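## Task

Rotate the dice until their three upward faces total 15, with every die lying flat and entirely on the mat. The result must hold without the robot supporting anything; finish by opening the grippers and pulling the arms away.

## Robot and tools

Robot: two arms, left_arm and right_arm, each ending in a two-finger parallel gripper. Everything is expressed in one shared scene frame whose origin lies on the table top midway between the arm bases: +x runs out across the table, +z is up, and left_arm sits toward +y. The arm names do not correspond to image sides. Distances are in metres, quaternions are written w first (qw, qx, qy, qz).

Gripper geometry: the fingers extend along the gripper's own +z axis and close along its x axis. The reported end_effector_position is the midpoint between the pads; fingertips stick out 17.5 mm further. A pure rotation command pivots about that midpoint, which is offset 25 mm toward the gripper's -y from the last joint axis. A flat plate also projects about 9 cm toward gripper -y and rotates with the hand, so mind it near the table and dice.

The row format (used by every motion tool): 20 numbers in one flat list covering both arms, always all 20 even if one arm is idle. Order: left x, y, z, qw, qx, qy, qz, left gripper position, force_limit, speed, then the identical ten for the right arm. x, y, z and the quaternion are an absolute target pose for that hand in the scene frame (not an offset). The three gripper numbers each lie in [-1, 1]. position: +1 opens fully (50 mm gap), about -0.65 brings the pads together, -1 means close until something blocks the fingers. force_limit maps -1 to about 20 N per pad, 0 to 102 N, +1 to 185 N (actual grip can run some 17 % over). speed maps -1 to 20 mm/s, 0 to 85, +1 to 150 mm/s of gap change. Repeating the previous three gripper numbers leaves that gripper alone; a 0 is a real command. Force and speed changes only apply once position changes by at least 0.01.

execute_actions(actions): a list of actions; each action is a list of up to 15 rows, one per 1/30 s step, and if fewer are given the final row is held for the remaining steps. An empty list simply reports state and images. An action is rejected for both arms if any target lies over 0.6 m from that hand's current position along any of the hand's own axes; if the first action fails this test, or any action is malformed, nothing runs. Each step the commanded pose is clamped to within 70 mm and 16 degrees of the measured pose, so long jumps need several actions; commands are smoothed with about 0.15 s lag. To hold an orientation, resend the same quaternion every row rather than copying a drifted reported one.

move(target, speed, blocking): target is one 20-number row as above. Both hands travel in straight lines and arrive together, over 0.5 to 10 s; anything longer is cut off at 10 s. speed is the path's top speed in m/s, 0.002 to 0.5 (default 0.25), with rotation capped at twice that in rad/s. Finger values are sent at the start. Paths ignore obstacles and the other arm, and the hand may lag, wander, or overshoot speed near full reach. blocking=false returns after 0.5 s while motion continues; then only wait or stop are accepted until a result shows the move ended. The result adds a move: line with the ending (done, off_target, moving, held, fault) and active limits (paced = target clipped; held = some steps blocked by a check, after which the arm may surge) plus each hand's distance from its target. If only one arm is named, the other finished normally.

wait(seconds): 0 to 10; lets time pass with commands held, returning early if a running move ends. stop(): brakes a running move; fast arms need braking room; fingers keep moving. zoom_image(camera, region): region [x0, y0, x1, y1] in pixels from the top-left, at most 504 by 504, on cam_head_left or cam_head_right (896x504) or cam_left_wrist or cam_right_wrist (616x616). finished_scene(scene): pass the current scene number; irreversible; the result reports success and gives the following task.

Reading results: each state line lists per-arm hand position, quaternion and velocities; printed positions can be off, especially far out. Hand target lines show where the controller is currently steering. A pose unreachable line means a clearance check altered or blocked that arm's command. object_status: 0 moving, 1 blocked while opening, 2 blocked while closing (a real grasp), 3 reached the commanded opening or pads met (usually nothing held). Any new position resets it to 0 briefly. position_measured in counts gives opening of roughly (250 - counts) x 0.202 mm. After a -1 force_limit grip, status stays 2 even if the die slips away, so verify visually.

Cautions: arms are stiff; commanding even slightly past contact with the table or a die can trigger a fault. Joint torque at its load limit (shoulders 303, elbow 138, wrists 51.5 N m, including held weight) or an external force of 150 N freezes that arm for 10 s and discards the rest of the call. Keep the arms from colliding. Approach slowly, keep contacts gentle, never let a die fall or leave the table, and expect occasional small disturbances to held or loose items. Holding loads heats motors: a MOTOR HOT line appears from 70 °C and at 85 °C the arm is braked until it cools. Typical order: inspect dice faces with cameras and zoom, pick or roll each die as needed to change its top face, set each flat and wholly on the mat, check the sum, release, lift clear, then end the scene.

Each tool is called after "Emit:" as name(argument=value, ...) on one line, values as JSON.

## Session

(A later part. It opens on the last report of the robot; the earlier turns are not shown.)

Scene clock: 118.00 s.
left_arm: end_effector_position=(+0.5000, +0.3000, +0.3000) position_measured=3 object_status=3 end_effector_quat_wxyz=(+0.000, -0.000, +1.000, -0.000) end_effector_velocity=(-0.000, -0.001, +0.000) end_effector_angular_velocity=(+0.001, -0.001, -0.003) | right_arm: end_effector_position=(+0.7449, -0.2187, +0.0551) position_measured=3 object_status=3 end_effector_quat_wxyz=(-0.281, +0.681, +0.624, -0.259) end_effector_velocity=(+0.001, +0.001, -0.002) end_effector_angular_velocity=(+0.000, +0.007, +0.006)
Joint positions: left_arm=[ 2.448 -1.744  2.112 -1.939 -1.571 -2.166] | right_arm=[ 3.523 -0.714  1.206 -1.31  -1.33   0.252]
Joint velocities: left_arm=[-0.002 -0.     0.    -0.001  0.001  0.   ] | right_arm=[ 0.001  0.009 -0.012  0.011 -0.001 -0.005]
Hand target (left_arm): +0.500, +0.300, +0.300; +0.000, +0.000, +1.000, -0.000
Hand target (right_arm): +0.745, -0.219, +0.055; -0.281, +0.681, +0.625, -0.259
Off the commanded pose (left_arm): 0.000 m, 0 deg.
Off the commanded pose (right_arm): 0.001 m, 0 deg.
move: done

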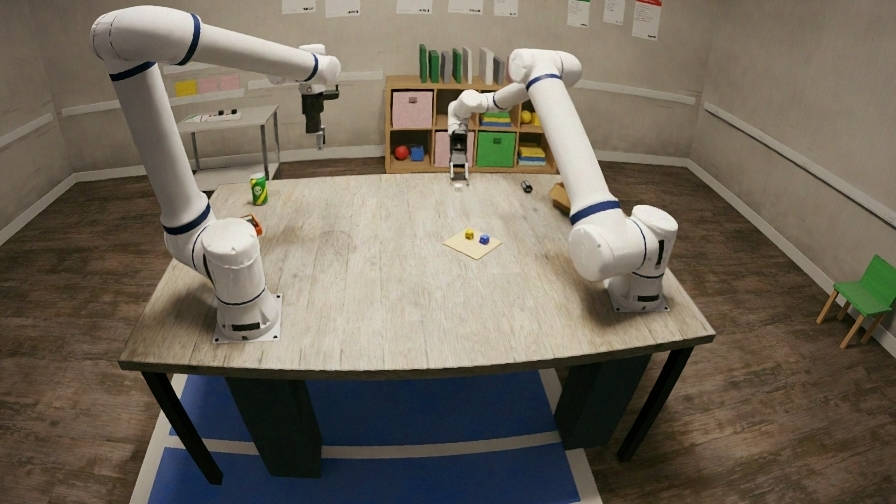

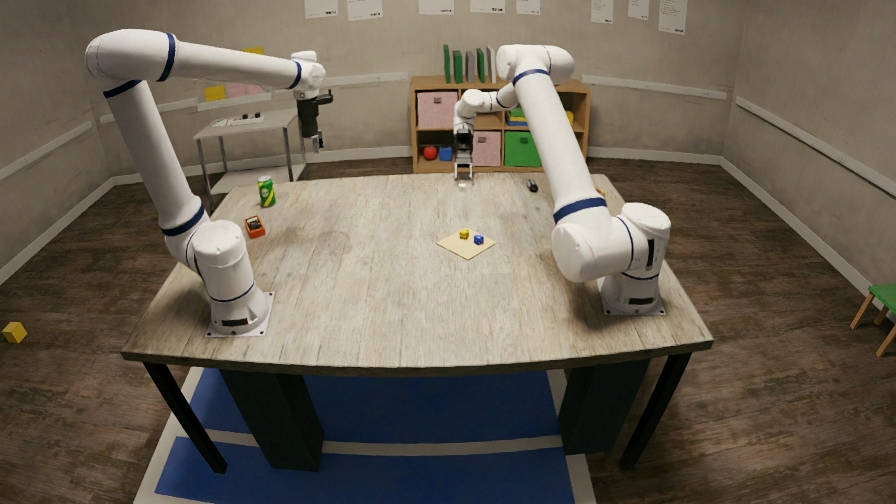

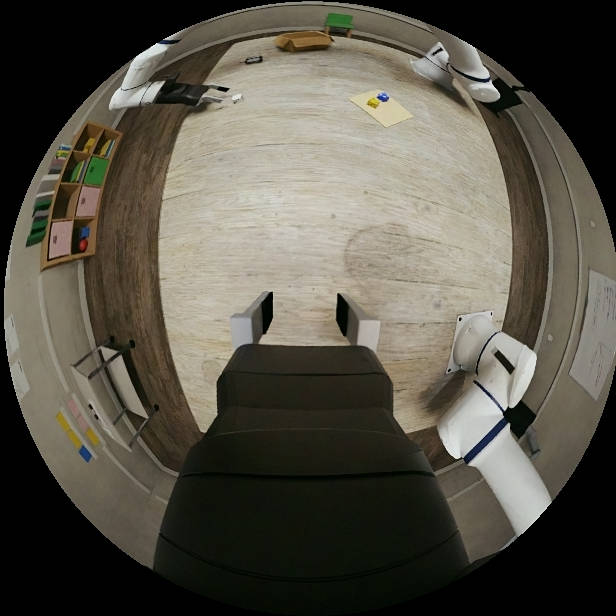

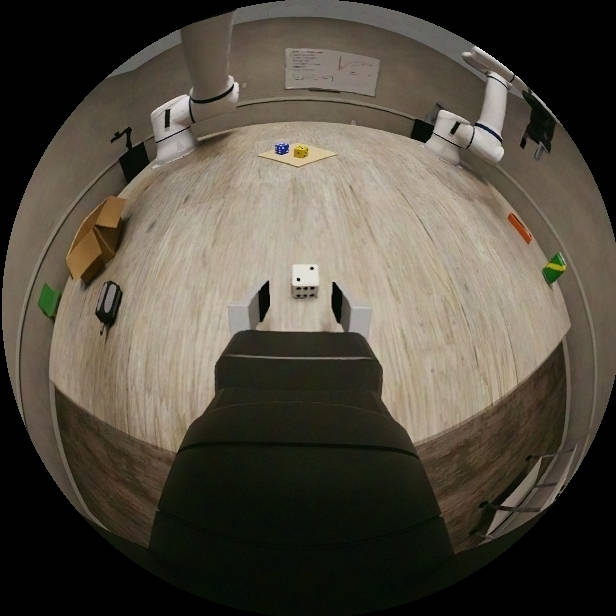

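Emit:
move(target=[0.5,0.3,0.3,0,0,1,0,1,-0.6,0,0.717,-0.212,0.026,-0.282,0.681,0.625,-0.259,1,-0.6,0], speed=0.05)

Emit:
zoom_image(camera="cam_right_wrist", region=[228,200,388,360])

Scene clock: 124.00 s.
left_arm: end_effector_position=(+0.5000, +0.3000, +0.3000) position_measured=3 object_status=3 end_effector_quat_wxyz=(+0.000, -0.000, +1.000, -0.000) end_effector_velocity=(-0.000, -0.001, -0.000) end_effector_angular_velocity=(+0.000, +0.000, -0.002) | right_arm: end_effector_position=(+0.7173, -0.2120, +0.0261) position_measured=3 object_status=3 end_effector_quat_wxyz=(-0.282, +0.681, +0.625, -0.259) end_effector_velocity=(-0.001, -0.001, -0.002) end_effector_angular_velocity=(+0.000, +0.001, -0.001)
Joint positions: left_arm=[ 2.448 -1.744  2.112 -1.939 -1.571 -2.166] | right_arm=[ 3.536 -0.722  1.281 -1.378 -1.32   0.26 ]
Joint velocities: left_arm=[-0.002  0.     0.     0.    -0.     0.   ] | right_arm=[-0.001  0.     0.004 -0.003  0.001 -0.   ]
Hand target (left_arm): +0.500, +0.300, +0.300; +0.000, +0.000, +1.000, -0.000
Hand target (right_arm): +0.717, -0.212, +0.026; -0.282, +0.681, +0.625, -0.259
Off the commanded pose (left_arm): 0.000 m, 0 deg.
Off the commanded pose (right_arm): 0.000 m, 0 deg.
move: done

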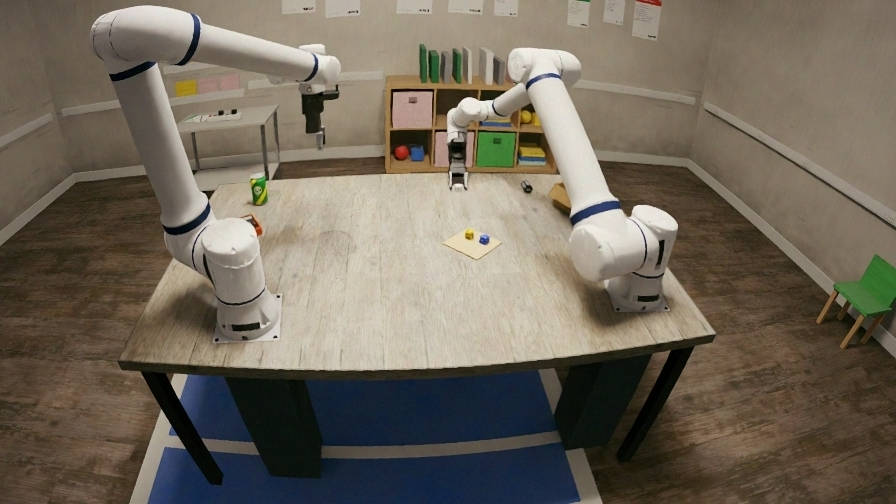

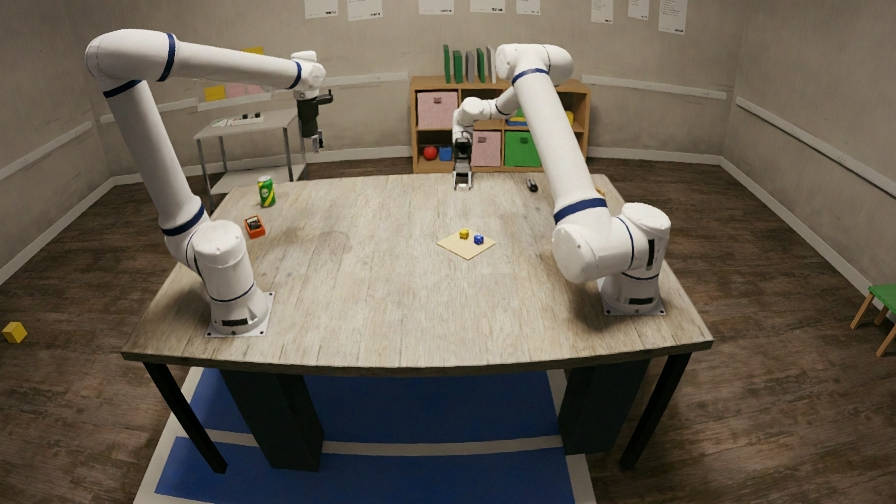

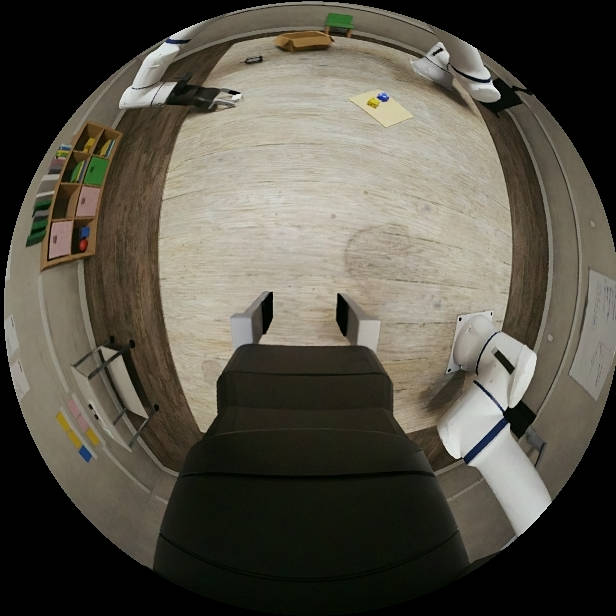

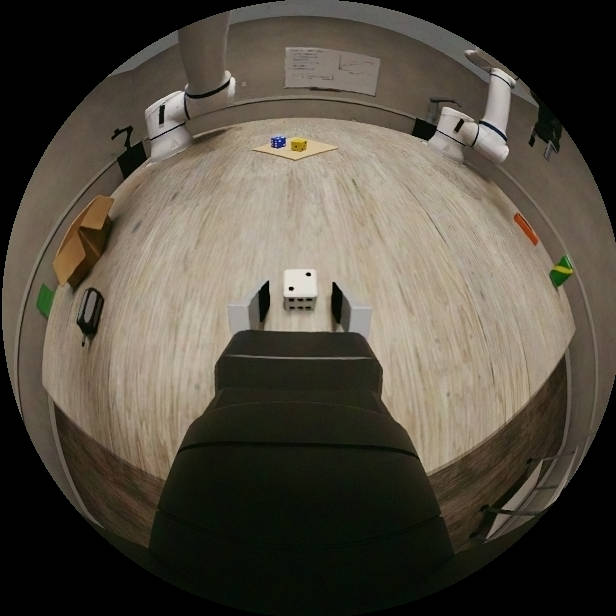

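Region (228, 200, 388, 360) of cam_right_wrist's 616x616 image, scaled by 3.150, with more detail than that image has.

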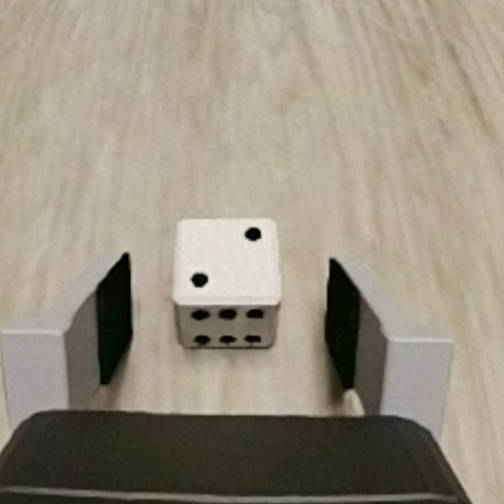

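Emit:
move(target=[0.5,0.3,0.3,0,0,1,0,1,-0.6,0,0.710,-0.213,0.026,-0.282,0.681,0.625,-0.259,1,-0.6,0], speed=0.04)

Emit:
move(target=[0.5,0.3,0.3,0,0,1,0,1,-0.6,0,0.710,-0.213,0.026,-0.282,0.681,0.625,-0.259,-1,-0.6,0])

Emit:
zoom_image(camera="cam_right_wrist", region=[228,200,388,360])

Emit:
move(target=[0.5,0.3,0.3,0,0,1,0,1,-0.6,0,0.70,-0.213,0.09,-0.282,0.681,0.625,-0.259,-1,-0.6,0], speed=0.1)

Emit:
move(target=[0.5,0.3,0.3,0,0,1,0,1,-0.6,0,0.279,-0.181,0.075,0.356,0.859,0.339,0.140,-1,-0.6,0], speed=0.2)

Scene clock: 140.37 s.
left_arm: end_effector_position=(+0.5000, +0.3000, +0.3000) position_measured=3 object_status=3 end_effector_quat_wxyz=(+0.000, -0.000, +1.000, -0.000) end_effector_velocity=(+0.000, -0.000, +0.000) end_effector_angular_velocity=(-0.001, -0.001, +0.002) | right_arm: end_effector_position=(+0.7102, -0.2130, +0.0260) position_measured=3 object_status=3 end_effector_quat_wxyz=(-0.282, +0.681, +0.625, -0.259) end_effector_velocity=(-0.001, -0.000, +0.000) end_effector_angular_velocity=(+0.001, -0.003, +0.000)
Joint positions: left_arm=[ 2.448 -1.744  2.112 -1.939 -1.571 -2.166] | right_arm=[ 3.537 -0.732  1.301 -1.387 -1.319  0.26 ]
Joint velocities: left_arm=[ 0.    -0.    -0.    -0.002 -0.001 -0.002] | right_arm=[ 0.    -0.003  0.005 -0.005  0.     0.   ]
Hand target (left_arm): +0.500, +0.300, +0.300; +0.000, +0.000, +1.000, -0.000
Hand target (right_arm): +0.710, -0.213, +0.026; -0.282, +0.681, +0.625, -0.259
Off the commanded pose (left_arm): 0.000 m, 0 deg.
Off the commanded pose (right_arm): 0.000 m, 0 deg.
move: done

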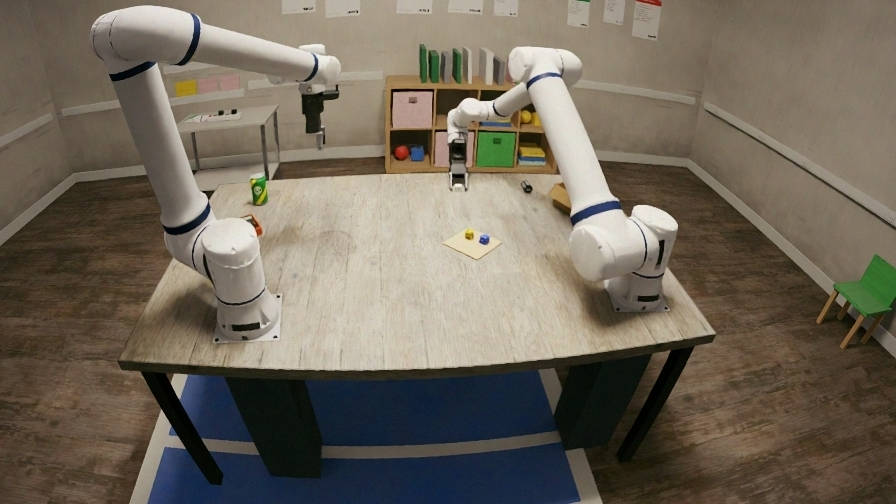

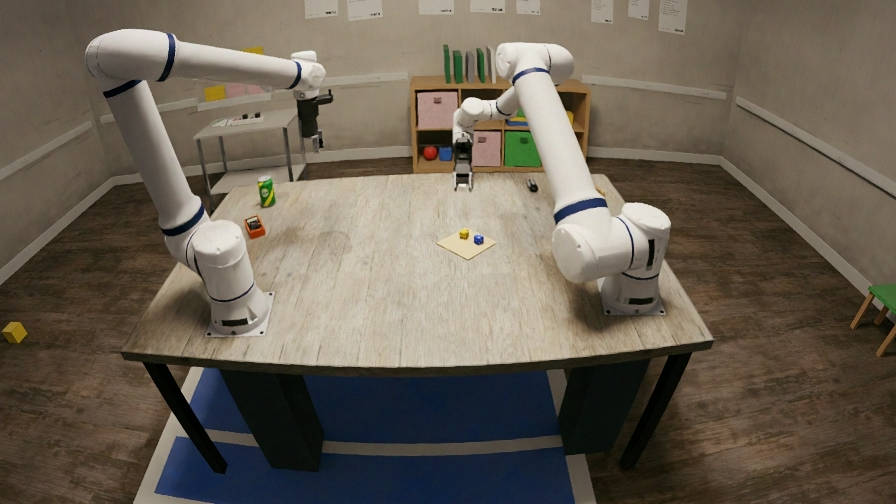

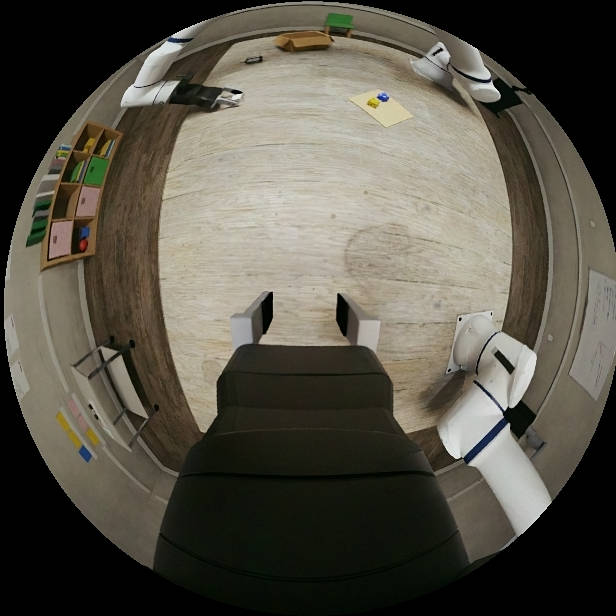

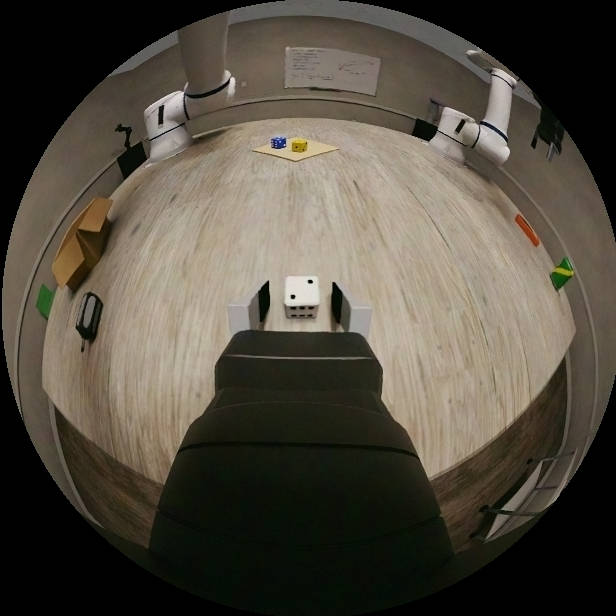

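Scene clock: 141.07 s.
left_arm: end_effector_position=(+0.5000, +0.3000, +0.3000) position_measured=3 object_status=3 end_effector_quat_wxyz=(+0.000, -0.000, +1.000, -0.000) end_effector_velocity=(+0.000, +0.000, +0.000) end_effector_angular_velocity=(-0.001, -0.000, +0.002) | right_arm: end_effector_position=(+0.7100, -0.2130, +0.0260) position_measured=131 object_status=2 end_effector_quat_wxyz=(-0.282, +0.681, +0.625, -0.259) end_effector_velocity=(-0.000, +0.000, +0.002) end_effector_angular_velocity=(+0.000, -0.000, +0.000)
Joint positions: left_arm=[ 2.448 -1.744  2.112 -1.939 -1.571 -2.166] | right_arm=[ 3.537 -0.732  1.301 -1.388 -1.319  0.26 ]
Joint velocities: left_arm=[ 0.     0.     0.    -0.001 -0.    -0.001] | right_arm=[ 0.    -0.002 -0.     0.002 -0.    -0.   ]
Hand target (left_arm): +0.500, +0.300, +0.300; +0.000, +0.000, +1.000, -0.000
Hand target (right_arm): +0.710, -0.213, +0.026; -0.282, +0.681, +0.625, -0.259
Off the commanded pose (left_arm): 0.000 m, 0 deg.
Off the commanded pose (right_arm): 0.000 m, 0 deg.
move: done

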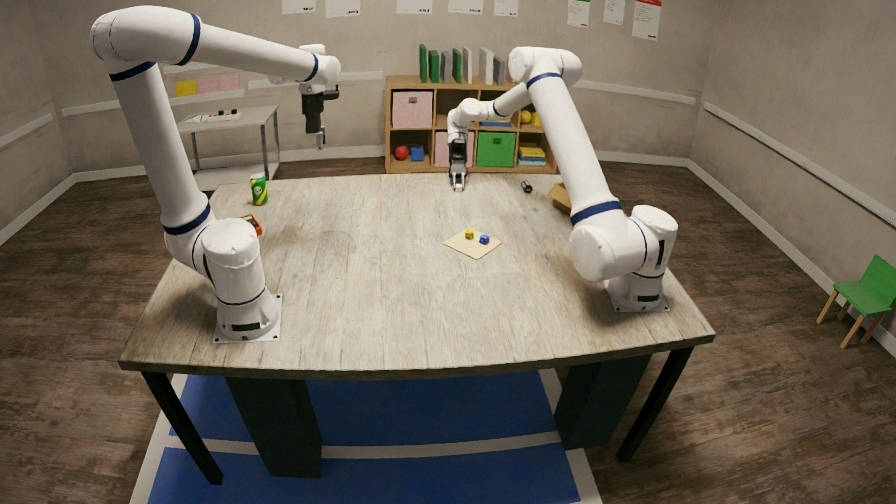

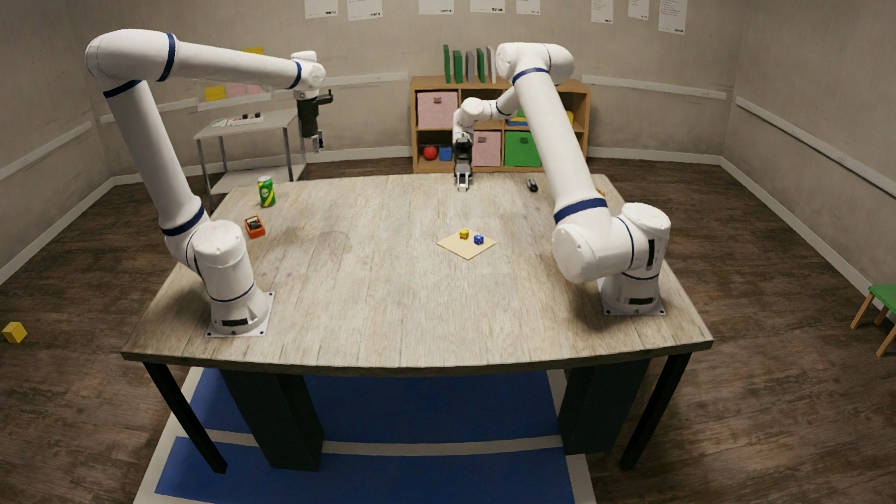

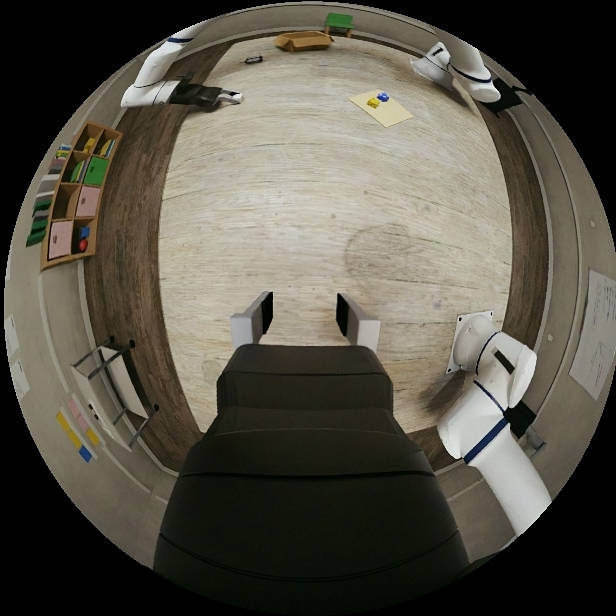

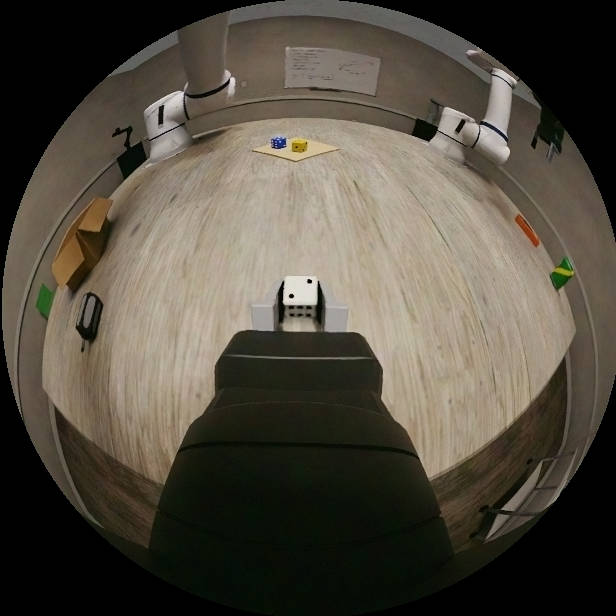

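Region (228, 200, 388, 360) of cam_right_wrist's 616x616 image, scaled by 3.150, with more detail than that image has.

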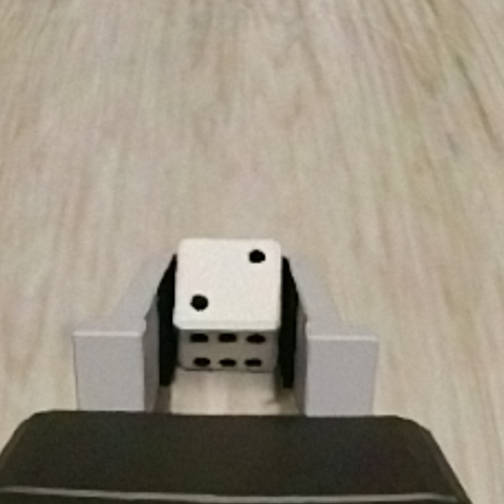

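Scene clock: 142.17 s.
left_arm: end_effector_position=(+0.5000, +0.3000, +0.3000) position_measured=3 object_status=3 end_effector_quat_wxyz=(+0.000, -0.000, +1.000, -0.000) end_effector_velocity=(-0.001, -0.001, -0.000) end_effector_angular_velocity=(+0.001, +0.001, -0.003) | right_arm: end_effector_position=(+0.6999, -0.2130, +0.0897) position_measured=131 object_status=2 end_effector_quat_wxyz=(-0.282, +0.681, +0.625, -0.259) end_effector_velocity=(-0.001, +0.001, +0.002) end_effector_angular_velocity=(+0.000, -0.001, +0.001)
Joint positions: left_arm=[ 2.448 -1.744  2.112 -1.939 -1.571 -2.166] | right_arm=[ 3.54  -0.8    1.301 -1.32  -1.317  0.262]
Joint velocities: left_arm=[-0.003 -0.    -0.     0.001  0.    -0.   ] | right_arm=[ 0.001 -0.003  0.     0.001  0.     0.   ]
Hand target (left_arm): +0.500, +0.300, +0.300; +0.000, +0.000, +1.000, -0.000
Hand target (right_arm): +0.700, -0.213, +0.090; -0.282, +0.681, +0.625, -0.259
Off the commanded pose (left_arm): 0.000 m, 0 deg.
Off the commanded pose (right_arm): 0.000 m, 0 deg.
move: done

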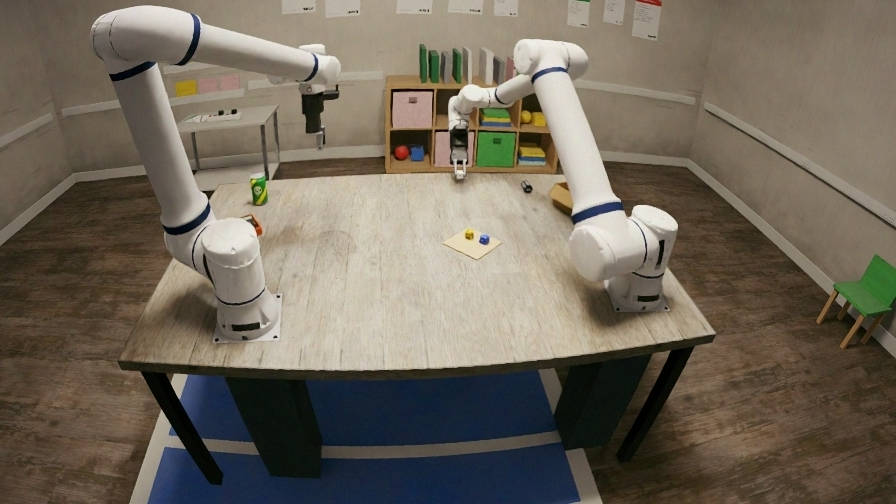

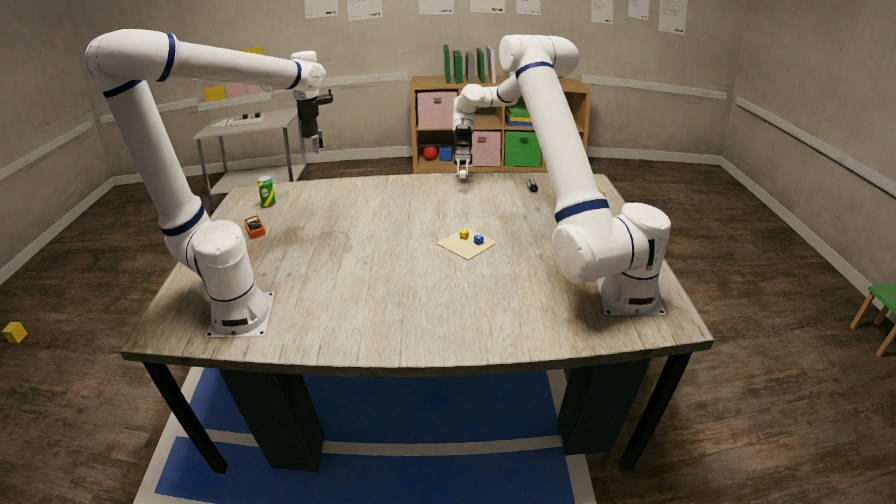

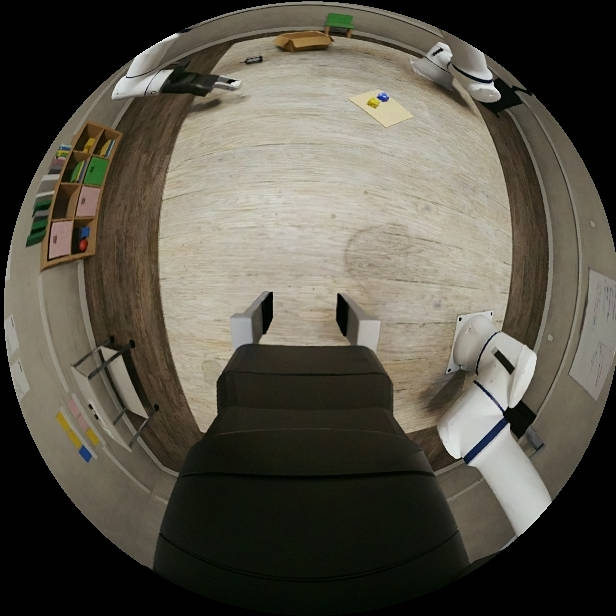

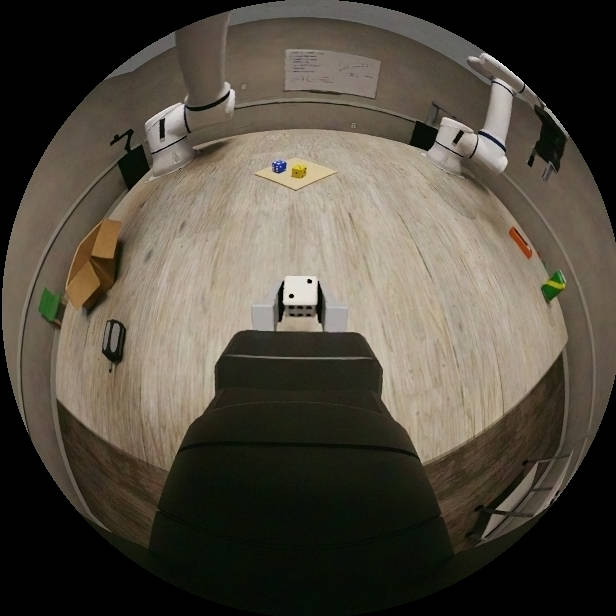

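Scene clock: 146.90 s.
left_arm: end_effector_position=(+0.5000, +0.3000, +0.3000) position_measured=3 object_status=3 end_effector_quat_wxyz=(+0.000, -0.000, +1.000, -0.000) end_effector_velocity=(+0.001, +0.001, +0.000) end_effector_angular_velocity=(+0.000, -0.001, +0.002) | right_arm: end_effector_position=(+0.2786, -0.1800, +0.0749) position_measured=131 object_status=2 end_effector_quat_wxyz=(+0.354, +0.860, +0.340, +0.140) end_effector_velocity=(-0.002, -0.000, -0.000) end_effector_angular_velocity=(-0.008, -0.005, -0.004)
Joint positions: left_arm=[ 2.448 -1.744  2.112 -1.939 -1.571 -2.166] | right_arm=[ 4.323 -1.295  2.202 -2.186 -2.305  1.992]
Joint velocities: left_arm=[ 0.002 -0.     0.    -0.001  0.    -0.   ] | right_arm=[ 0.005  0.003 -0.004  0.015 -0.005  0.016]
Hand target (left_arm): +0.500, +0.300, +0.300; +0.000, +0.000, +1.000, -0.000
Hand target (right_arm): +0.278, -0.180, +0.075; +0.354, +0.860, +0.339, +0.140
Off the commanded pose (left_arm): 0.000 m, 0 deg.
Off the commanded pose (right_arm): 0.001 m, 0 deg.
move: done

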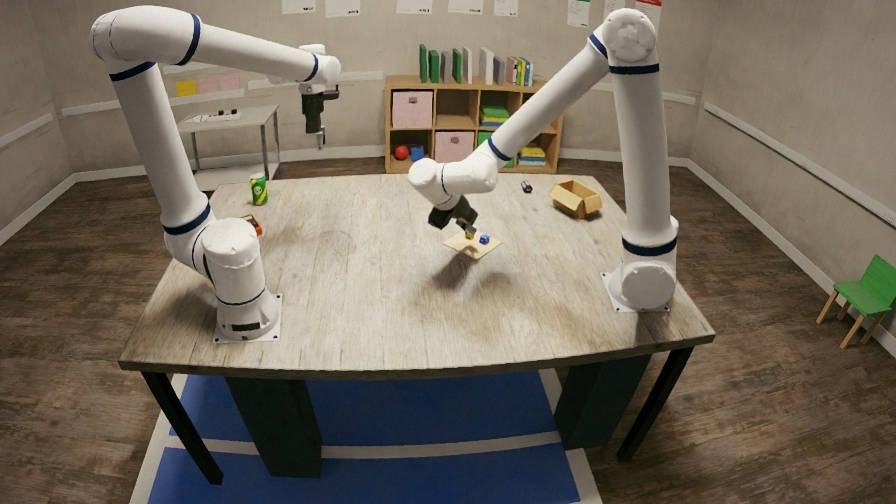

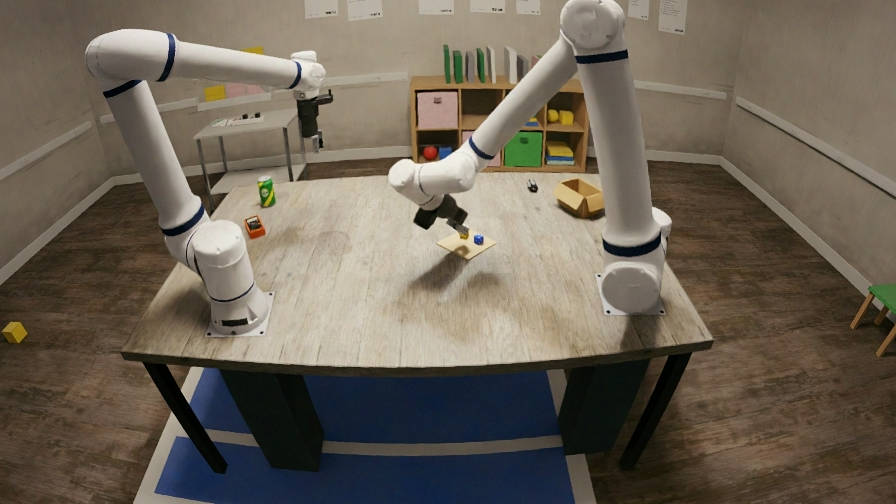

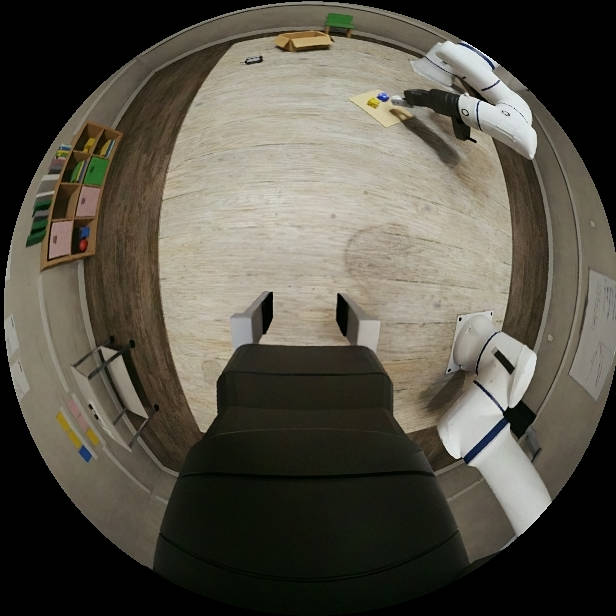

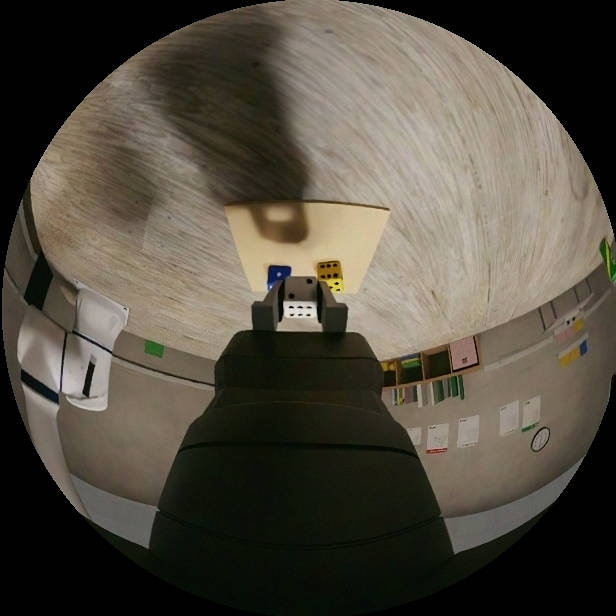

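Emit:
move(target=[0.5,0.3,0.3,0,0,1,0,1,-0.6,0,0.277,-0.179,0.031,0.356,0.859,0.339,0.140,-1,-0.6,0], speed=0.04)

Emit:
zoom_image(camera="cam_right_wrist", region=[200,180,400,380])

Emit:
zoom_image(camera="cam_head_right", region=[420,200,520,270])

Scene clock: 155.03 s.
left_arm: end_effector_position=(+0.5000, +0.3000, +0.3000) position_measured=3 object_status=3 end_effector_quat_wxyz=(+0.000, +0.000, +1.000, +0.000) end_effector_velocity=(-0.000, -0.000, +0.000) end_effector_angular_velocity=(+0.000, -0.000, -0.001) | right_arm: end_effector_position=(+0.2771, -0.1789, +0.0312) position_measured=131 object_status=2 end_effector_quat_wxyz=(+0.356, +0.859, +0.339, +0.140) end_effector_velocity=(+0.000, -0.001, -0.003) end_effector_angular_velocity=(-0.002, +0.000, -0.002)
Joint positions: left_arm=[ 2.448 -1.744  2.112 -1.939 -1.571 -2.166] | right_arm=[ 4.328 -1.221  2.217 -2.267 -2.308  2.001]
Joint velocities: left_arm=[-0.001 -0.     0.    -0.     0.001  0.   ] | right_arm=[-0.001  0.005  0.001 -0.003 -0.     0.002]
Hand target (left_arm): +0.500, +0.300, +0.300; +0.000, +0.000, +1.000, -0.000
Hand target (right_arm): +0.277, -0.179, +0.031; +0.356, +0.859, +0.339, +0.140
Off the commanded pose (left_arm): 0.000 m, 0 deg.
Off the commanded pose (right_arm): 0.000 m, 0 deg.
move: done

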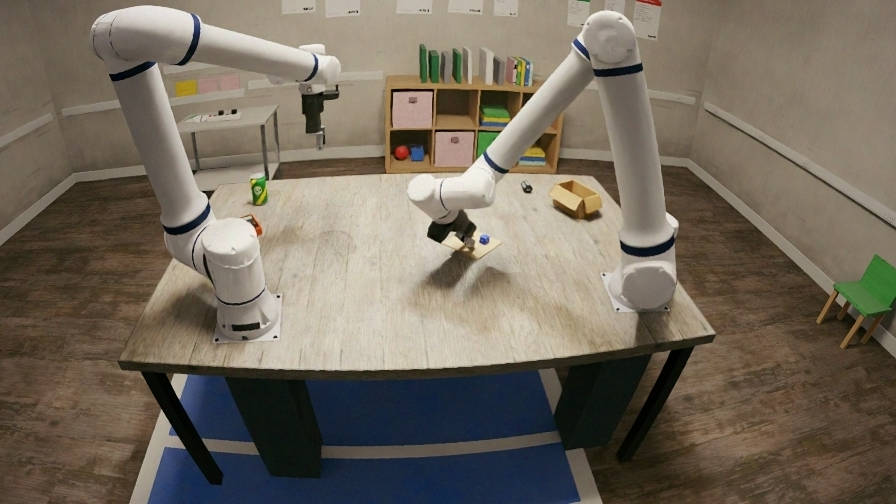

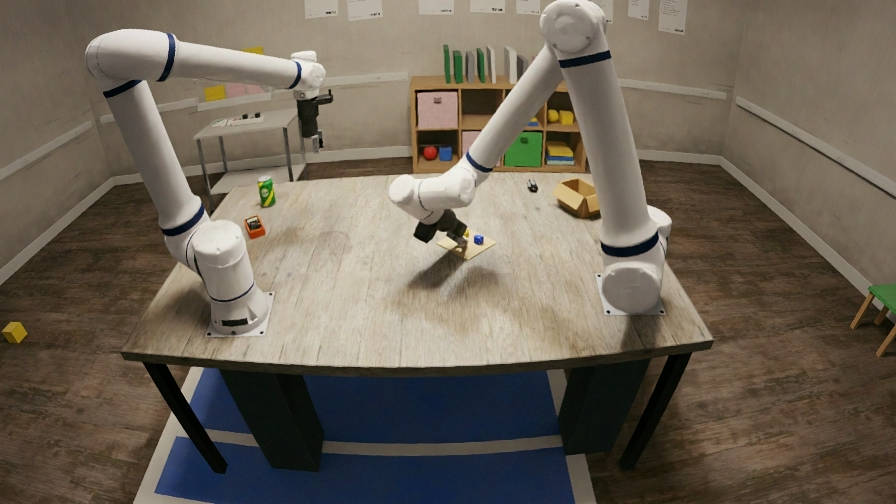

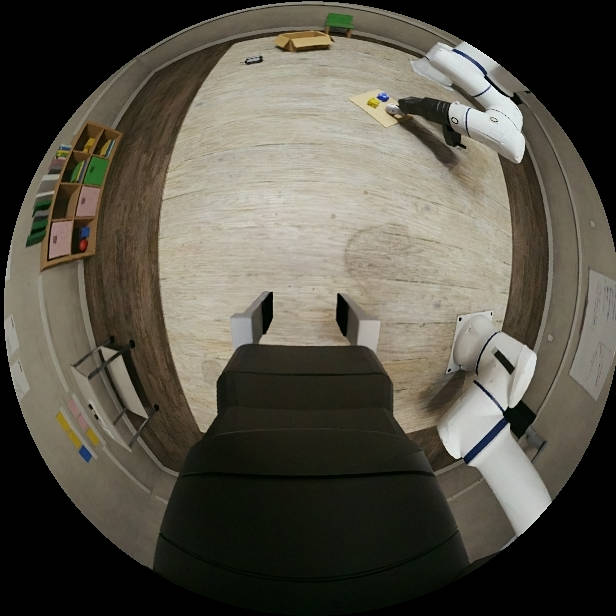

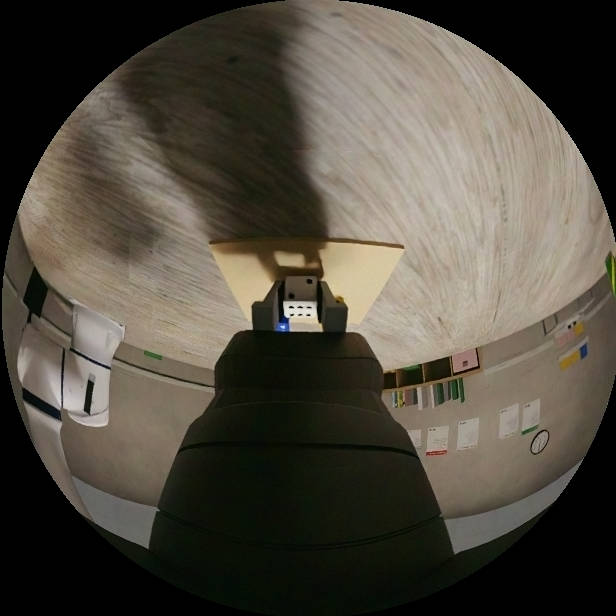

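Region (200, 180, 400, 380) of cam_right_wrist's 616x616 image, scaled by 2.520, with more detail than that image has.

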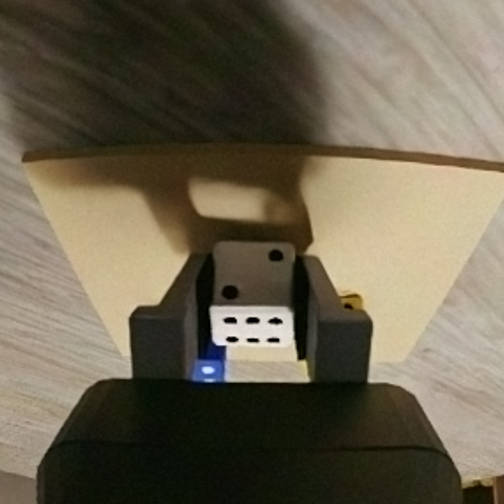

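Region (420, 200, 520, 270) of cam_head_right's 896x504 image, scaled by 5.040, with more detail than that image has; it fills the top 353 rows of this view, and the rest is white.

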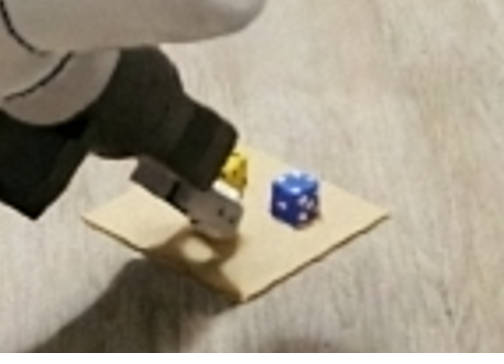

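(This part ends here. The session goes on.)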